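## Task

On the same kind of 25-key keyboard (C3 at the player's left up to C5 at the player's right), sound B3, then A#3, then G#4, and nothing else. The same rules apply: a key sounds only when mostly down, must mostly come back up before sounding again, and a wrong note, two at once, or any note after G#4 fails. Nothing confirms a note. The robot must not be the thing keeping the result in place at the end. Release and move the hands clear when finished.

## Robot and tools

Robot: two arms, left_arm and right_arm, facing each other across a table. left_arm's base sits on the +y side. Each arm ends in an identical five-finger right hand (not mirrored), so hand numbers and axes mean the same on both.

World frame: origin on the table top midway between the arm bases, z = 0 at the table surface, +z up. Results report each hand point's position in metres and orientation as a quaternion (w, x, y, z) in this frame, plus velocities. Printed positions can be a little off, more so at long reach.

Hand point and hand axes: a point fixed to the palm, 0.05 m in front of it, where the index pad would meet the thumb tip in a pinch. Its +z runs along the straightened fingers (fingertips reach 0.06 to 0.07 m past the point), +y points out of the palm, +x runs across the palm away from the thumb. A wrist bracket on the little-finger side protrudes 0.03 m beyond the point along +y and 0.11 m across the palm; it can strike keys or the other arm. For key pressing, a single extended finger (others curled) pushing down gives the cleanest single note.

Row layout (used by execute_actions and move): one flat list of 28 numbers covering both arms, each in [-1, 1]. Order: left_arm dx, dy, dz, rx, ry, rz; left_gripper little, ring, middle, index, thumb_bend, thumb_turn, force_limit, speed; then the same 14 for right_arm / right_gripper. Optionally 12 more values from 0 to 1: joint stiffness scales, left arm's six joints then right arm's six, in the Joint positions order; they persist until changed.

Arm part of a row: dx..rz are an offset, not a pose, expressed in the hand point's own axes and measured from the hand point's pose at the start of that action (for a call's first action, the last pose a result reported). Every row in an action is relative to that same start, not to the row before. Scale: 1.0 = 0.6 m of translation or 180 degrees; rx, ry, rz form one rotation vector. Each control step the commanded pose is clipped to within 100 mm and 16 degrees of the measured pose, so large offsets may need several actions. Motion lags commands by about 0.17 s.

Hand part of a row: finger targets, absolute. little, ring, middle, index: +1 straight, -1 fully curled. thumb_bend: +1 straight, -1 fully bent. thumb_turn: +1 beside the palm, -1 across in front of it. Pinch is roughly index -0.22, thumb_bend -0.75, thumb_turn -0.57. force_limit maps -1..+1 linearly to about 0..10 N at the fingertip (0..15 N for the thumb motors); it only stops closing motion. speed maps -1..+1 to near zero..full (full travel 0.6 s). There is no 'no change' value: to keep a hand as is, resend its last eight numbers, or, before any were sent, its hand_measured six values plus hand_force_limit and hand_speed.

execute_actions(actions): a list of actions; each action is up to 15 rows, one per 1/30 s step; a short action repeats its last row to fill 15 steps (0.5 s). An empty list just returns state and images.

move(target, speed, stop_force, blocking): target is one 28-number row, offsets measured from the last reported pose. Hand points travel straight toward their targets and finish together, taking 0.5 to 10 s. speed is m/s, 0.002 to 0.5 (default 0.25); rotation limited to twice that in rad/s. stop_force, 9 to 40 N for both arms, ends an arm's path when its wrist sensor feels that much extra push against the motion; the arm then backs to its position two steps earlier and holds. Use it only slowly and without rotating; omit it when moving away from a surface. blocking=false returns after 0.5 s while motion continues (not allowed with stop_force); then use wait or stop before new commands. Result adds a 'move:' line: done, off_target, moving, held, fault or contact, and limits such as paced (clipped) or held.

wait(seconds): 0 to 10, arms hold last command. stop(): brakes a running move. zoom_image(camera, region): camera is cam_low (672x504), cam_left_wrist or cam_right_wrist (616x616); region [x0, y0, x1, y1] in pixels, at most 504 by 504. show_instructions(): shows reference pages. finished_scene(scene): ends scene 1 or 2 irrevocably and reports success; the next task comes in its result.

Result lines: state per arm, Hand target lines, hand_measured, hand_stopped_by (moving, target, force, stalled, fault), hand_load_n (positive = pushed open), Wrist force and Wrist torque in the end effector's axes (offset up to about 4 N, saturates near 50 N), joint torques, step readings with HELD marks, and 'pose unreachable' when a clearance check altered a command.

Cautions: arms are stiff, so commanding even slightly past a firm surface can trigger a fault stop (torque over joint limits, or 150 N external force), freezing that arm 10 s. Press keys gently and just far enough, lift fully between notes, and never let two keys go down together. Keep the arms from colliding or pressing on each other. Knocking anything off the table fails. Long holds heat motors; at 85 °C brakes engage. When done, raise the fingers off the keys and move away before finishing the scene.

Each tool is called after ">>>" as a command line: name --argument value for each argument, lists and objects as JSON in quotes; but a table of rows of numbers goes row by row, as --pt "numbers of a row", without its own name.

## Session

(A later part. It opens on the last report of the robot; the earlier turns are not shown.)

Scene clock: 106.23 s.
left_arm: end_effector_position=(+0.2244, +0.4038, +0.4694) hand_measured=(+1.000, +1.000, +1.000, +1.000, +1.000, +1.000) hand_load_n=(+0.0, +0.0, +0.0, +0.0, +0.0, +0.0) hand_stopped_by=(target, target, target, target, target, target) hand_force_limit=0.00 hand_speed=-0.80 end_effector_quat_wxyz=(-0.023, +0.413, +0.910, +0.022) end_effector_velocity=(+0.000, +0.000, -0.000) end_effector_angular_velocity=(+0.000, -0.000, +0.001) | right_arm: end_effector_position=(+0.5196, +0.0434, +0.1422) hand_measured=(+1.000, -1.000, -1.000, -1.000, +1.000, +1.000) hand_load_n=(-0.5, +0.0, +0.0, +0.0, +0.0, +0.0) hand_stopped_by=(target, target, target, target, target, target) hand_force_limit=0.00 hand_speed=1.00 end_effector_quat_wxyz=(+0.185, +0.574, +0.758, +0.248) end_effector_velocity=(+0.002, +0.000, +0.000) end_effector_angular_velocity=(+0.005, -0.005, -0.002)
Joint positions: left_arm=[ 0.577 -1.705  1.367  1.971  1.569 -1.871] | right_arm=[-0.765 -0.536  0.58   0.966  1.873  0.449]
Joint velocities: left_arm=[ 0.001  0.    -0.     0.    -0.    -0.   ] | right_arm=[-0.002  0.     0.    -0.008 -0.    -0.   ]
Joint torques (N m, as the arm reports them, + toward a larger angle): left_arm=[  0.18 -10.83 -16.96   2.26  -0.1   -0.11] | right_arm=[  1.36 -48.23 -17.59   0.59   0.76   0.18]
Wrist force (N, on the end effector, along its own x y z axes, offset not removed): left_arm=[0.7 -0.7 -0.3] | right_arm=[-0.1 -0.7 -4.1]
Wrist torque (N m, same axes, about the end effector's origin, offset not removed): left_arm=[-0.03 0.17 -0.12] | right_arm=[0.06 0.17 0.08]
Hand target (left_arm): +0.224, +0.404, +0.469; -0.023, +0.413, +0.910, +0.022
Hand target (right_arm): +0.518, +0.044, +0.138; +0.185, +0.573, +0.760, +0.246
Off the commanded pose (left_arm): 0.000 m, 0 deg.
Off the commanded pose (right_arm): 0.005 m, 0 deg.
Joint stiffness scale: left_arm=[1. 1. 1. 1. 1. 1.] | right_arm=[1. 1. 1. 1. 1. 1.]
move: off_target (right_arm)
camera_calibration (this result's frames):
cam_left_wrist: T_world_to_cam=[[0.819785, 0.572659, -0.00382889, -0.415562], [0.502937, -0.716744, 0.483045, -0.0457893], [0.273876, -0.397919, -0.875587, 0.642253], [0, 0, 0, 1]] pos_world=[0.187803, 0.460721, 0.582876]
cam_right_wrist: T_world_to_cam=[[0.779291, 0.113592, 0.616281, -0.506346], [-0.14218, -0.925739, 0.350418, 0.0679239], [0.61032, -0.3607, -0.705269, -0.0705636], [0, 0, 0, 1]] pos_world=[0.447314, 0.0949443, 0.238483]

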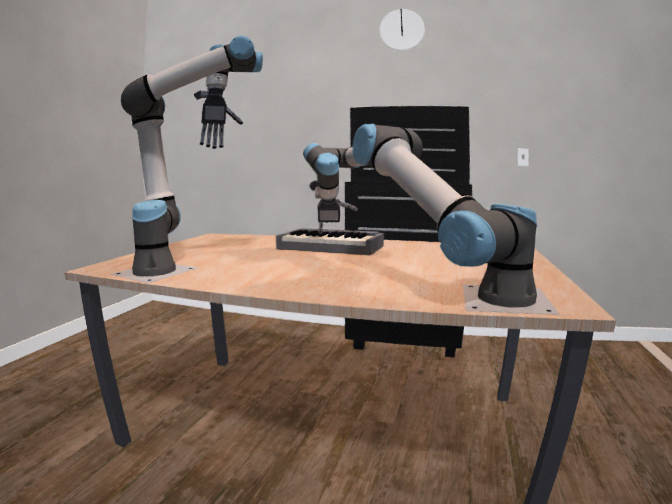

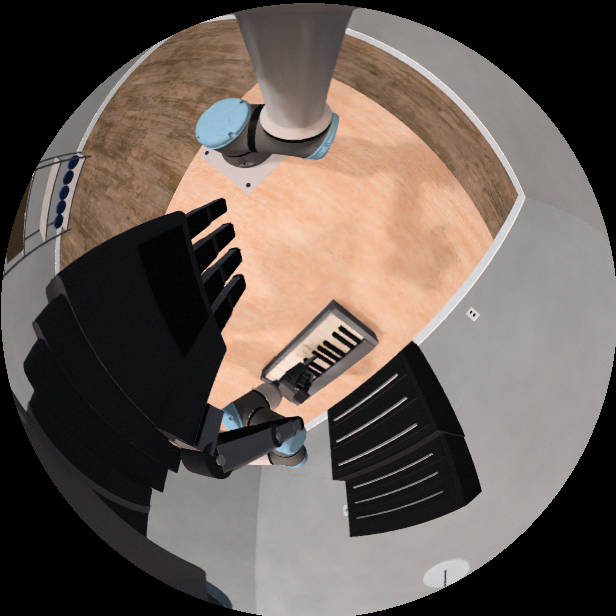

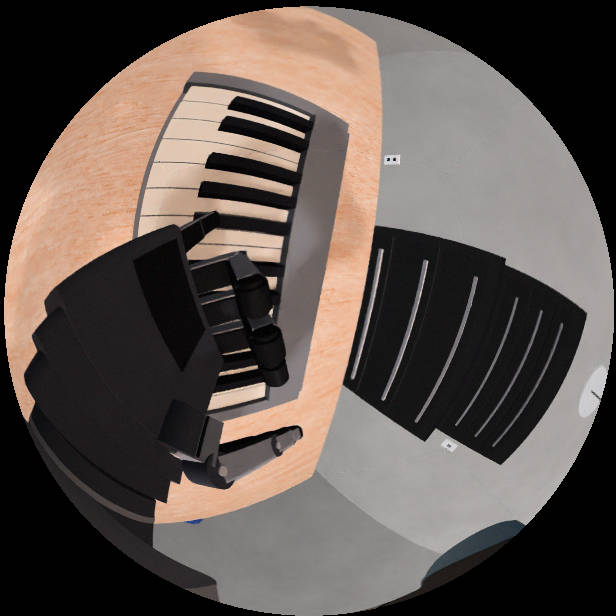

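>>> wait --seconds 0

>>> move --target '[0,0,0,0,0,0,1,1,1,1,1,1,0,-0.8,0,0.022,-0.031,0,0,0,1,-1,-1,-1,1,1,0,1]' --speed 0.1

>>> move --target '[0,0,0,0,0,0,1,1,1,1,1,1,0,-0.8,-0.215,-0.066,-0.047,0,0,0,1,-1,-1,-1,1,1,0,1]' --speed 0.15

>>> zoom_image --camera "cam_right_wrist" --region '[140, 100, 320, 280]'

Scene clock: 119.13 s.
left_arm: end_effector_position=(+0.2244, +0.4038, +0.4694) hand_measured=(+1.000, +1.000, +1.000, +1.000, +1.000, +1.000) hand_load_n=(+0.0, +0.0, +0.0, +0.0, +0.0, +0.0) hand_stopped_by=(target, target, target, target, target, target) hand_force_limit=0.00 hand_speed=-0.80 end_effector_quat_wxyz=(-0.023, +0.413, +0.910, +0.022) end_effector_velocity=(-0.000, -0.000, +0.000) end_effector_angular_velocity=(-0.000, -0.000, -0.002) | right_arm: end_effector_position=(+0.5198, +0.0436, +0.1423) hand_measured=(+1.000, -1.000, -1.000, -1.000, +1.000, +1.000) hand_load_n=(-0.5, +0.0, +0.0, +0.0, +0.0, +0.0) hand_stopped_by=(target, target, target, target, target, target) hand_force_limit=0.00 hand_speed=1.00 end_effector_quat_wxyz=(+0.185, +0.574, +0.758, +0.248) end_effector_velocity=(-0.001, +0.001, -0.000) end_effector_angular_velocity=(+0.002, +0.002, +0.002)
Joint positions: left_arm=[ 0.577 -1.705  1.367  1.971  1.569 -1.871] | right_arm=[-0.765 -0.536  0.58   0.965  1.873  0.449]
Joint velocities: left_arm=[-0.002 -0.    -0.     0.    -0.    -0.   ] | right_arm=[ 0.002  0.    -0.     0.    -0.002  0.001]
Joint torques (N m, as the arm reports them, + toward a larger angle): left_arm=[  0.71 -11.01 -17.02   2.4   -0.06  -0.26] | right_arm=[  1.43 -48.06 -18.11   0.59   0.82   0.16]
Wrist force (N, on the end effector, along its own x y z axes, offset not removed): left_arm=[-1.1 1.2 -1.3] | right_arm=[1.1 -1.9 -4.0]
Wrist torque (N m, same axes, about the end effector's origin, offset not removed): left_arm=[0.35 0.53 -0.31] | right_arm=[0.03 -0.08 0.15]
Hand target (left_arm): +0.224, +0.404, +0.469; -0.023, +0.413, +0.910, +0.022
Hand target (right_arm): +0.518, +0.044, +0.138; +0.185, +0.573, +0.760, +0.246
Off the commanded pose (left_arm): 0.000 m, 0 deg.
Off the commanded pose (right_arm): 0.005 m, 0 deg.
Joint stiffness scale: left_arm=[1. 1. 1. 1. 1. 1.] | right_arm=[1. 1. 1. 1. 1. 1.]
camera_calibration (this result's frames):
cam_left_wrist: T_world_to_cam=[[0.819784, 0.572659, -0.00382892, -0.415562], [0.502937, -0.716744, 0.483045, -0.0457893], [0.273876, -0.397918, -0.875587, 0.642253], [0, 0, 0, 1]] pos_world=[0.187803, 0.460721, 0.582876]
cam_right_wrist: T_world_to_cam=[[0.778962, 0.113234, 0.616763, -0.506335], [-0.142379, -0.925935, 0.349819, 0.0682479], [0.610694, -0.36031, -0.705145, -0.0708105], [0, 0, 0, 1]] pos_world=[0.447376, 0.0950136, 0.238483]

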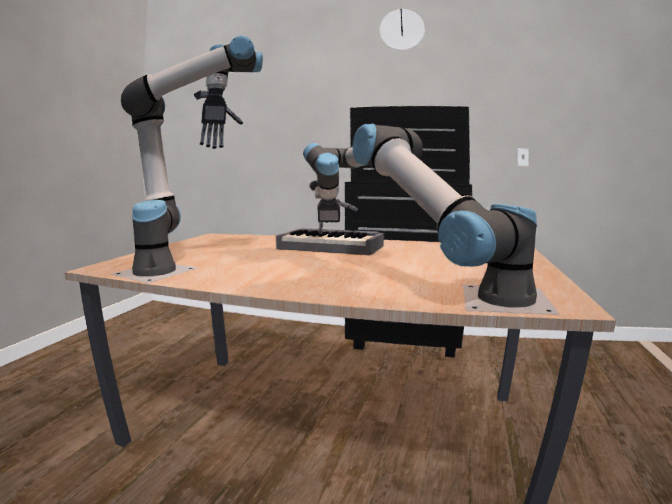

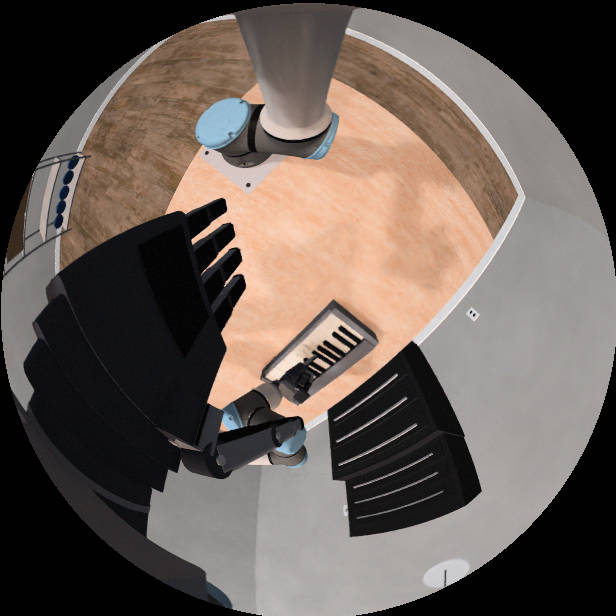

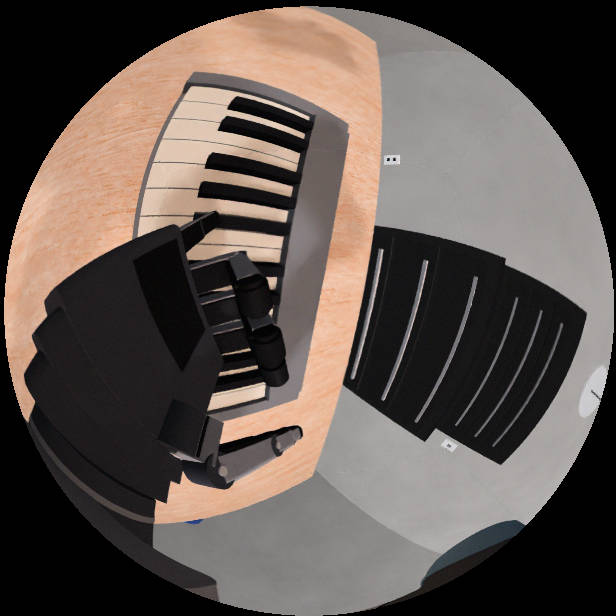

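Scene clock: 120.07 s.
left_arm: end_effector_position=(+0.2244, +0.4038, +0.4694) hand_measured=(+1.000, +1.000, +1.000, +1.000, +1.000, +1.000) hand_load_n=(+0.0, +0.0, +0.0, +0.0, +0.0, +0.0) hand_stopped_by=(target, target, target, target, target, target) hand_force_limit=0.00 hand_speed=-0.80 end_effector_quat_wxyz=(-0.023, +0.413, +0.910, +0.022) end_effector_velocity=(+0.000, +0.000, +0.000) end_effector_angular_velocity=(+0.001, -0.001, +0.000) | right_arm: end_effector_position=(+0.5194, +0.0432, +0.1636) hand_measured=(+1.000, -1.000, -1.000, -1.000, +1.000, +1.000) hand_load_n=(+0.0, +0.0, +0.0, +0.0, +0.0, +0.0) hand_stopped_by=(target, target, target, target, target, target) hand_force_limit=0.00 hand_speed=1.00 end_effector_quat_wxyz=(+0.185, +0.574, +0.758, +0.248) end_effector_velocity=(+0.000, -0.001, +0.003) end_effector_angular_velocity=(-0.003, +0.002, -0.001)
Joint positions: left_arm=[ 0.577 -1.705  1.367  1.971  1.569 -1.871] | right_arm=[-0.765 -0.539  0.531  1.019  1.873  0.449]
Joint velocities: left_arm=[ 0.     0.    -0.     0.    -0.001  0.   ] | right_arm=[-0.001 -0.    -0.008  0.011  0.001  0.   ]
Joint torques (N m, as the arm reports them, + toward a larger angle): left_arm=[  0.48 -11.22 -16.9    2.37  -0.24  -0.18] | right_arm=[  0.08 -51.83 -22.4    1.52   0.5    0.03]
Wrist force (N, on the end effector, along its own x y z axes, offset not removed): left_arm=[-0.9 -0.6 -0.9] | right_arm=[3.3 -1.9 -1.5]
Wrist torque (N m, same axes, about the end effector's origin, offset not removed): left_arm=[0.03 0.27 -0.60] | right_arm=[-0.17 -0.29 0.33]
Hand target (left_arm): +0.224, +0.404, +0.469; -0.023, +0.413, +0.910, +0.022
Hand target (right_arm): +0.520, +0.043, +0.165; +0.185, +0.574, +0.758, +0.248
Off the commanded pose (left_arm): 0.000 m, 0 deg.
Off the commanded pose (right_arm): 0.002 m, 0 deg.
Joint stiffness scale: left_arm=[1. 1. 1. 1. 1. 1.] | right_arm=[1. 1. 1. 1. 1. 1.]
move: done
camera_calibration (this result's frames):
cam_left_wrist: T_world_to_cam=[[0.819785, 0.572659, -0.00382891, -0.415562], [0.502937, -0.716744, 0.483045, -0.0457892], [0.273876, -0.397919, -0.875587, 0.642253], [0, 0, 0, 1]] pos_world=[0.187803, 0.460721, 0.582876]
cam_right_wrist: T_world_to_cam=[[0.779445, 0.113745, 0.616058, -0.519357], [-0.142104, -0.925644, 0.350697, 0.0601595], [0.61014, -0.360894, -0.705326, -0.0553802], [0, 0, 0, 1]] pos_world=[0.447149, 0.094774, 0.259795]

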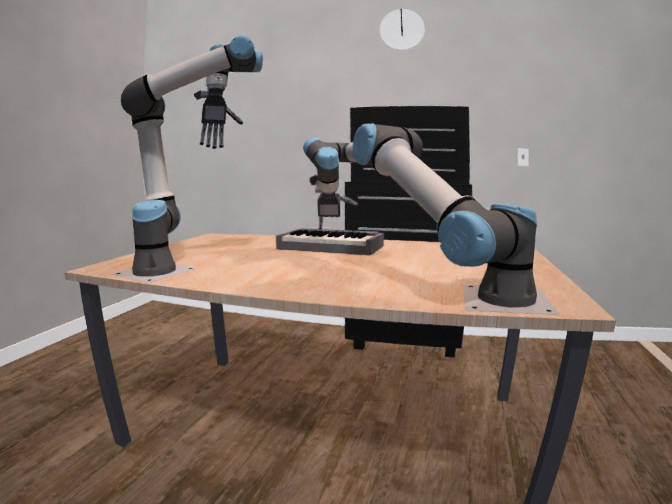

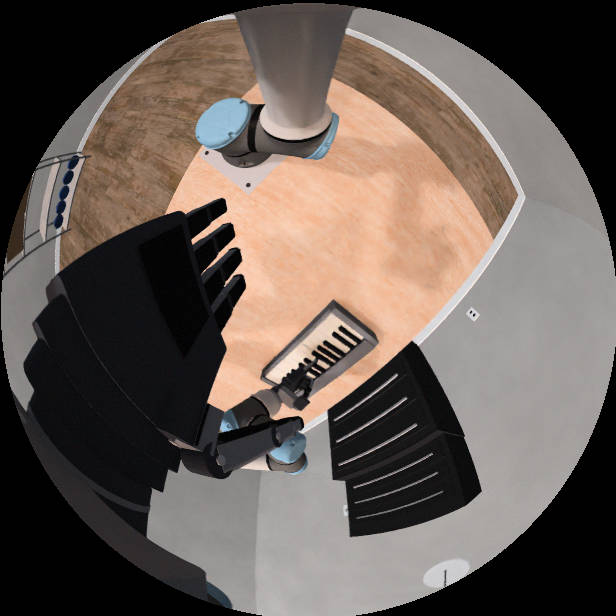

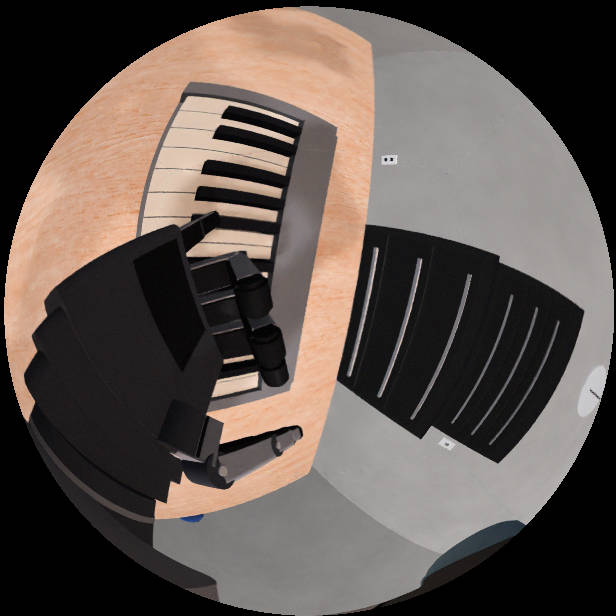

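Scene clock: 121.57 s.
left_arm: end_effector_position=(+0.2244, +0.4038, +0.4694) hand_measured=(+1.000, +1.000, +1.000, +1.000, +1.000, +1.000) hand_load_n=(+0.0, +0.0, +0.0, +0.0, +0.0, +0.0) hand_stopped_by=(target, target, target, target, target, target) hand_force_limit=0.00 hand_speed=-0.80 end_effector_quat_wxyz=(-0.023, +0.413, +0.910, +0.022) end_effector_velocity=(-0.000, -0.000, -0.001) end_effector_angular_velocity=(+0.002, +0.001, -0.000) | right_arm: end_effector_position=(+0.5072, -0.0928, +0.1622) hand_measured=(+1.000, -1.000, -1.000, -1.000, +1.000, +1.000) hand_load_n=(+0.0, +0.0, +0.0, +0.0, +0.0, +0.0) hand_stopped_by=(target, target, target, target, target, target) hand_force_limit=0.00 hand_speed=1.00 end_effector_quat_wxyz=(+0.185, +0.574, +0.759, +0.246) end_effector_velocity=(+0.000, +0.001, -0.001) end_effector_angular_velocity=(+0.010, -0.010, +0.017)
Joint positions: left_arm=[ 0.577 -1.705  1.367  1.971  1.569 -1.871] | right_arm=[-0.916 -0.914  1.208  0.686  1.792  0.318]
Joint velocities: left_arm=[-0.     0.     0.002 -0.     0.001  0.   ] | right_arm=[-0.005 -0.01   0.021 -0.029 -0.013 -0.017]
Joint torques (N m, as the arm reports them, + toward a larger angle): left_arm=[ -0.18 -11.21 -16.33   2.42  -0.1   -0.1 ] | right_arm=[ -0.99 -41.46 -17.48   0.93   0.    -0.38]
Wrist force (N, on the end effector, along its own x y z axes, offset not removed): left_arm=[1.5 3.1 -1.2] | right_arm=[0.3 -3.7 -1.4]
Wrist torque (N m, same axes, about the end effector's origin, offset not removed): left_arm=[0.55 0.12 -0.09] | right_arm=[-0.45 0.11 0.09]
Hand target (left_arm): +0.224, +0.404, +0.469; -0.023, +0.413, +0.910, +0.022
Hand target (right_arm): +0.508, -0.094, +0.163; +0.185, +0.574, +0.758, +0.247
Off the commanded pose (left_arm): 0.000 m, 0 deg.
Off the commanded pose (right_arm): 0.002 m, 0 deg.
Joint stiffness scale: left_arm=[1. 1. 1. 1. 1. 1.] | right_arm=[1. 1. 1. 1. 1. 1.]
move: done
camera_calibration (this result's frames):
cam_left_wrist: T_world_to_cam=[[0.819785, 0.572659, -0.00382892, -0.415562], [0.502936, -0.716744, 0.483045, -0.0457893], [0.273876, -0.397919, -0.875587, 0.642253], [0, 0, 0, 1]] pos_world=[0.187803, 0.460721, 0.582876]
cam_right_wrist: T_world_to_cam=[[0.780576, 0.114978, 0.614394, -0.493718], [-0.14194, -0.924652, 0.353373, -0.067436], [0.608731, -0.363042, -0.705441, -0.0974535], [0, 0, 0, 1]] pos_world=[0.435135, -0.0409677, 0.25842]

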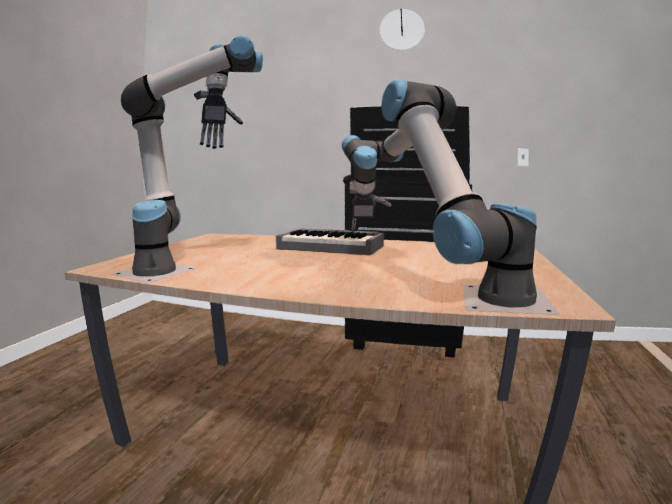

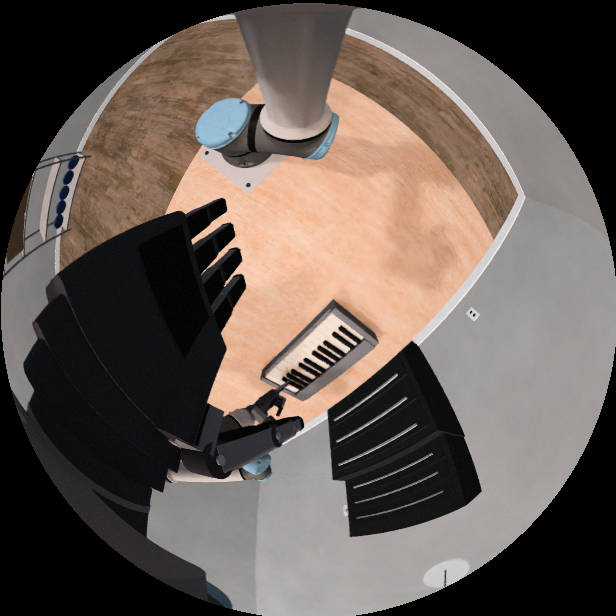

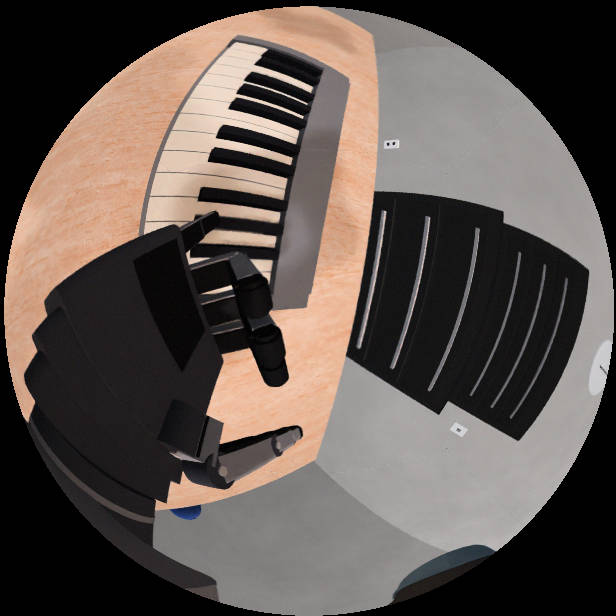

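Region (140, 100, 320, 280) of cam_right_wrist's 616x616 image, scaled by 2.800, with more detail than that image has.

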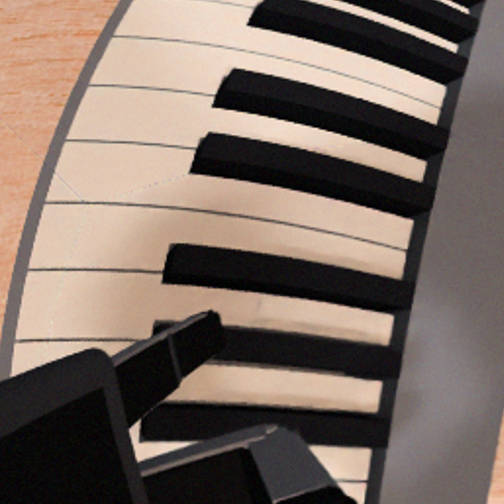

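>>> move --target '[0,0,0,0,0,0,1,1,1,1,1,1,0,-0.8,-0.003,-0.026,0.0345,0,0,0,1,-1,-1,-1,1,1,0,1]' --speed 0.02 --stop_force 9

>>> zoom_image --camera "cam_right_wrist" --region '[140, 100, 320, 280]'

Scene clock: 131.20 s.
left_arm: end_effector_position=(+0.2244, +0.4038, +0.4694) hand_measured=(+1.000, +1.000, +1.000, +1.000, +1.000, +1.000) hand_load_n=(+0.0, +0.0, +0.0, +0.0, +0.0, +0.0) hand_stopped_by=(target, target, target, target, target, target) hand_force_limit=0.00 hand_speed=-0.80 end_effector_quat_wxyz=(-0.023, +0.413, +0.910, +0.022) end_effector_velocity=(+0.000, +0.000, -0.001) end_effector_angular_velocity=(+0.001, +0.000, +0.000) | right_arm: end_effector_position=(+0.5071, -0.0930, +0.1414) hand_measured=(+1.000, -1.000, -1.000, -1.000, +1.000, +1.000) hand_load_n=(+0.0, +0.0, +0.0, +0.0, +0.0, +0.0) hand_stopped_by=(target, target, target, target, target, target) hand_force_limit=0.00 hand_speed=1.00 end_effector_quat_wxyz=(+0.186, +0.573, +0.758, +0.249) end_effector_velocity=(+0.000, +0.001, -0.000) end_effector_angular_velocity=(+0.003, -0.004, +0.001)
Joint positions: left_arm=[ 0.577 -1.705  1.367  1.971  1.569 -1.871] | right_arm=[-0.917 -0.902  1.244  0.631  1.79   0.316]
Joint velocities: left_arm=[ 0.     0.     0.002 -0.001 -0.    -0.   ] | right_arm=[ 0.001 -0.     0.002 -0.007  0.001  0.   ]
Joint torques (N m, as the arm reports them, + toward a larger angle): left_arm=[  0.48 -10.73 -16.27   2.35  -0.02  -0.1 ] | right_arm=[ -2.36 -36.97 -14.52   0.16   0.39  -0.04]
Wrist force (N, on the end effector, along its own x y z axes, offset not removed): left_arm=[1.9 2.4 -1.1] | right_arm=[1.2 -1.6 -9.7]
Wrist torque (N m, same axes, about the end effector's origin, offset not removed): left_arm=[0.53 0.02 -0.20] | right_arm=[0.38 0.33 0.22]
Hand target (left_arm): +0.224, +0.404, +0.469; -0.023, +0.413, +0.910, +0.022
Hand target (right_arm): +0.507, -0.095, +0.136; +0.185, +0.574, +0.759, +0.246
Off the commanded pose (left_arm): 0.000 m, 0 deg.
Off the commanded pose (right_arm): 0.005 m, 0 deg.
Joint stiffness scale: left_arm=[1. 1. 1. 1. 1. 1.] | right_arm=[1. 1. 1. 1. 1. 1.]
move: off_target (right_arm)
camera_calibration (this result's frames):
cam_left_wrist: T_world_to_cam=[[0.819785, 0.572659, -0.00382888, -0.415562], [0.502937, -0.716744, 0.483045, -0.0457894], [0.273876, -0.397919, -0.875587, 0.642253], [0, 0, 0, 1]] pos_world=[0.187803, 0.460721, 0.582876]
cam_right_wrist: T_world_to_cam=[[0.777571, 0.114024, 0.61837, -0.479916], [-0.141769, -0.926309, 0.349074, -0.059978], [0.612605, -0.359096, -0.704106, -0.113867], [0, 0, 0, 1]] pos_world=[0.434421, -0.0417253, 0.237528]

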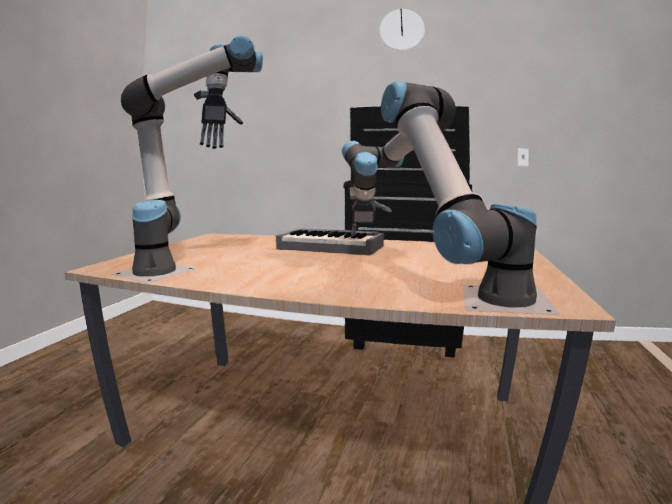

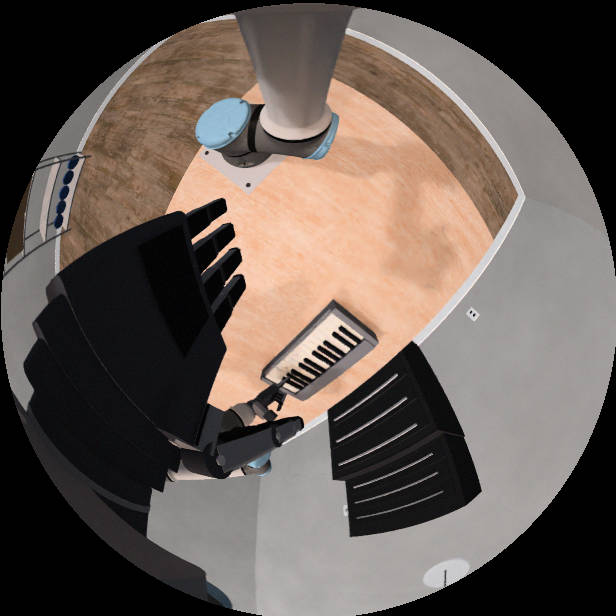

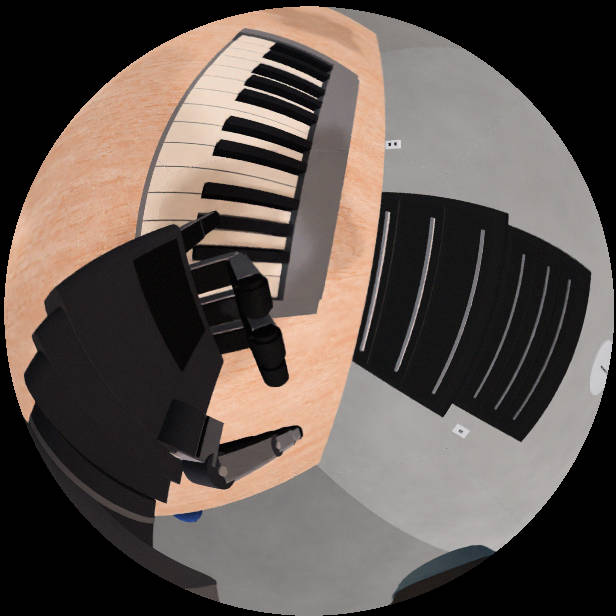

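Region (140, 100, 320, 280) of cam_right_wrist's 616x616 image, scaled by 2.800, with more detail than that image has.

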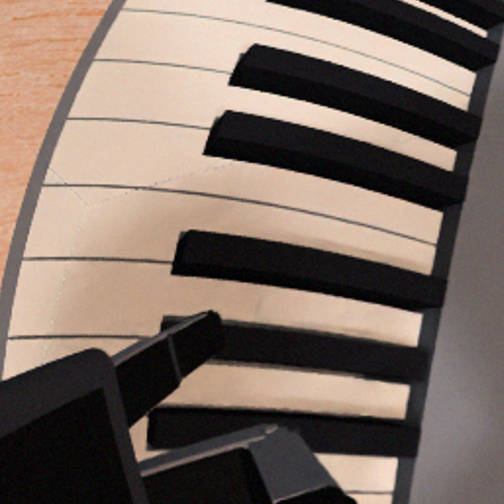

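>>> move --target '[0,0,0,0,0,0,1,1,1,1,1,1,0,-0.8,0,0.07,-0.3,0,0,0,1,-1,-1,-1,1,1,0,1]' --speed 0.2

>>> finished_scene --scene 2

Scene clock: 138.93 s.
left_arm: end_effector_position=(+0.2244, +0.4038, +0.4694) hand_measured=(+1.000, +1.000, +1.000, +1.000, +1.000, +1.000) hand_load_n=(+0.0, +0.0, +0.0, +0.0, +0.0, +0.0) hand_stopped_by=(target, target, target, target, target, target) hand_force_limit=0.00 hand_speed=-0.80 end_effector_quat_wxyz=(-0.023, +0.413, +0.910, +0.022) end_effector_velocity=(-0.000, -0.000, -0.001) end_effector_angular_velocity=(+0.001, +0.001, -0.001) | right_arm: end_effector_position=(+0.4388, -0.1142, +0.3098) hand_measured=(+1.000, -1.000, -1.000, -1.000, +1.000, +1.000) hand_load_n=(+0.0, +0.0, +0.0, +0.0, +0.0, +0.0) hand_stopped_by=(target, target, target, target, target, target) hand_force_limit=0.00 hand_speed=1.00 end_effector_quat_wxyz=(+0.186, +0.574, +0.758, +0.248) end_effector_velocity=(-0.002, -0.001, +0.001) end_effector_angular_velocity=(-0.005, +0.006, -0.002)
Joint positions: left_arm=[ 0.577 -1.705  1.367  1.971  1.569 -1.871] | right_arm=[-0.865 -1.126  1.163  0.948  1.82   0.361]
Joint velocities: left_arm=[-0.001 -0.     0.002 -0.001  0.001  0.   ] | right_arm=[ 0.001  0.    -0.005  0.013  0.001  0.003]
Joint torques (N m, as the arm reports them, + toward a larger angle): left_arm=[  0.31 -11.33 -17.56   2.34  -0.19  -0.15] | right_arm=[  2.36 -34.43 -22.17   1.41   0.91   0.25]
Wrist force (N, on the end effector, along its own x y z axes, offset not removed): left_arm=[-0.3 1.0 0.3] | right_arm=[-0.1 -1.5 -1.4]
Wrist torque (N m, same axes, about the end effector's origin, offset not removed): left_arm=[0.26 0.22 -0.41] | right_arm=[-0.01 0.04 0.03]
Hand target (left_arm): +0.224, +0.404, +0.469; -0.023, +0.413, +0.910, +0.022
Hand target (right_arm): +0.438, -0.113, +0.312; +0.186, +0.573, +0.758, +0.249
Off the commanded pose (left_arm): 0.000 m, 0 deg.
Off the commanded pose (right_arm): 0.002 m, 0 deg.
Joint stiffness scale: left_arm=[1. 1. 1. 1. 1. 1.] | right_arm=[1. 1. 1. 1. 1. 1.]
move: done
camera_calibration (this result's frames):
cam_left_wrist: T_world_to_cam=[[0.819785, 0.572659, -0.0038289, -0.415562], [0.502937, -0.716744, 0.483045, -0.0457894], [0.273876, -0.397919, -0.875587, 0.642253], [0, 0, 0, 1]] pos_world=[0.187803, 0.460721, 0.582876]
cam_right_wrist: T_world_to_cam=[[0.77855, 0.11348, 0.617238, -0.528646], [-0.142404, -0.925919, 0.349851, -0.147927], [0.611213, -0.360274, -0.704714, 0.039562], [0, 0, 0, 1]] pos_world=[0.366331, -0.0627246, 0.405933]

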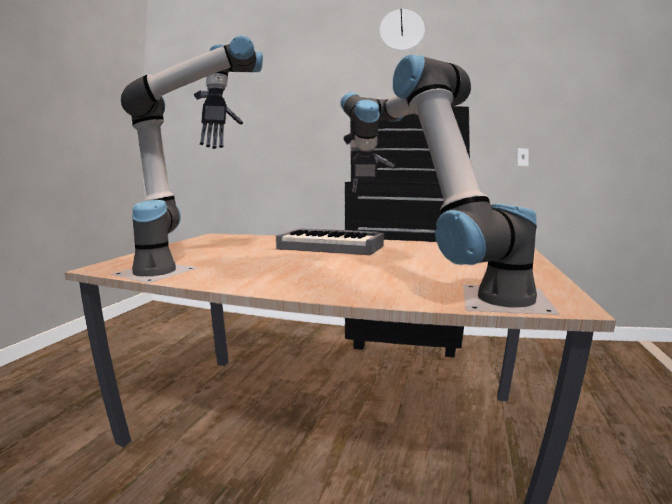

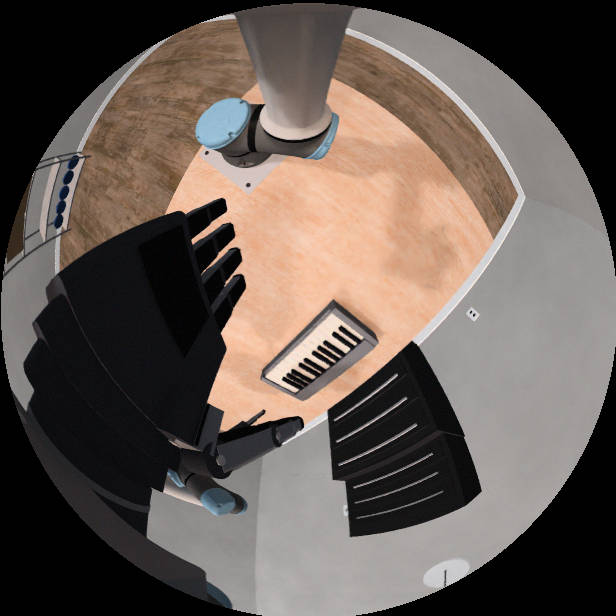

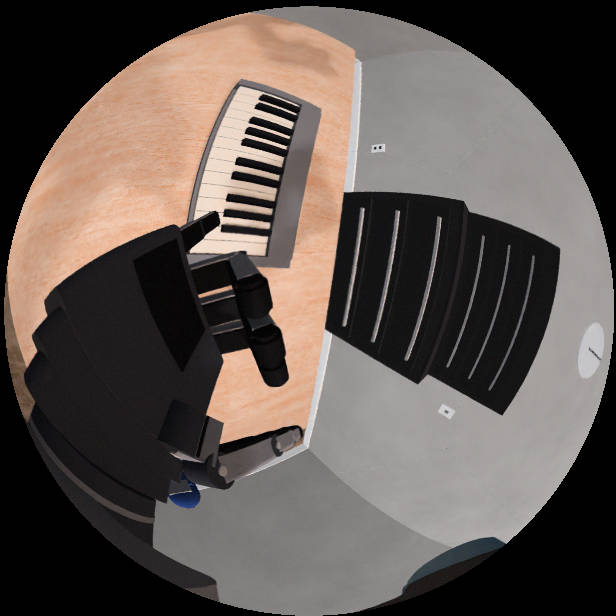

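The scene is finished: the task was done.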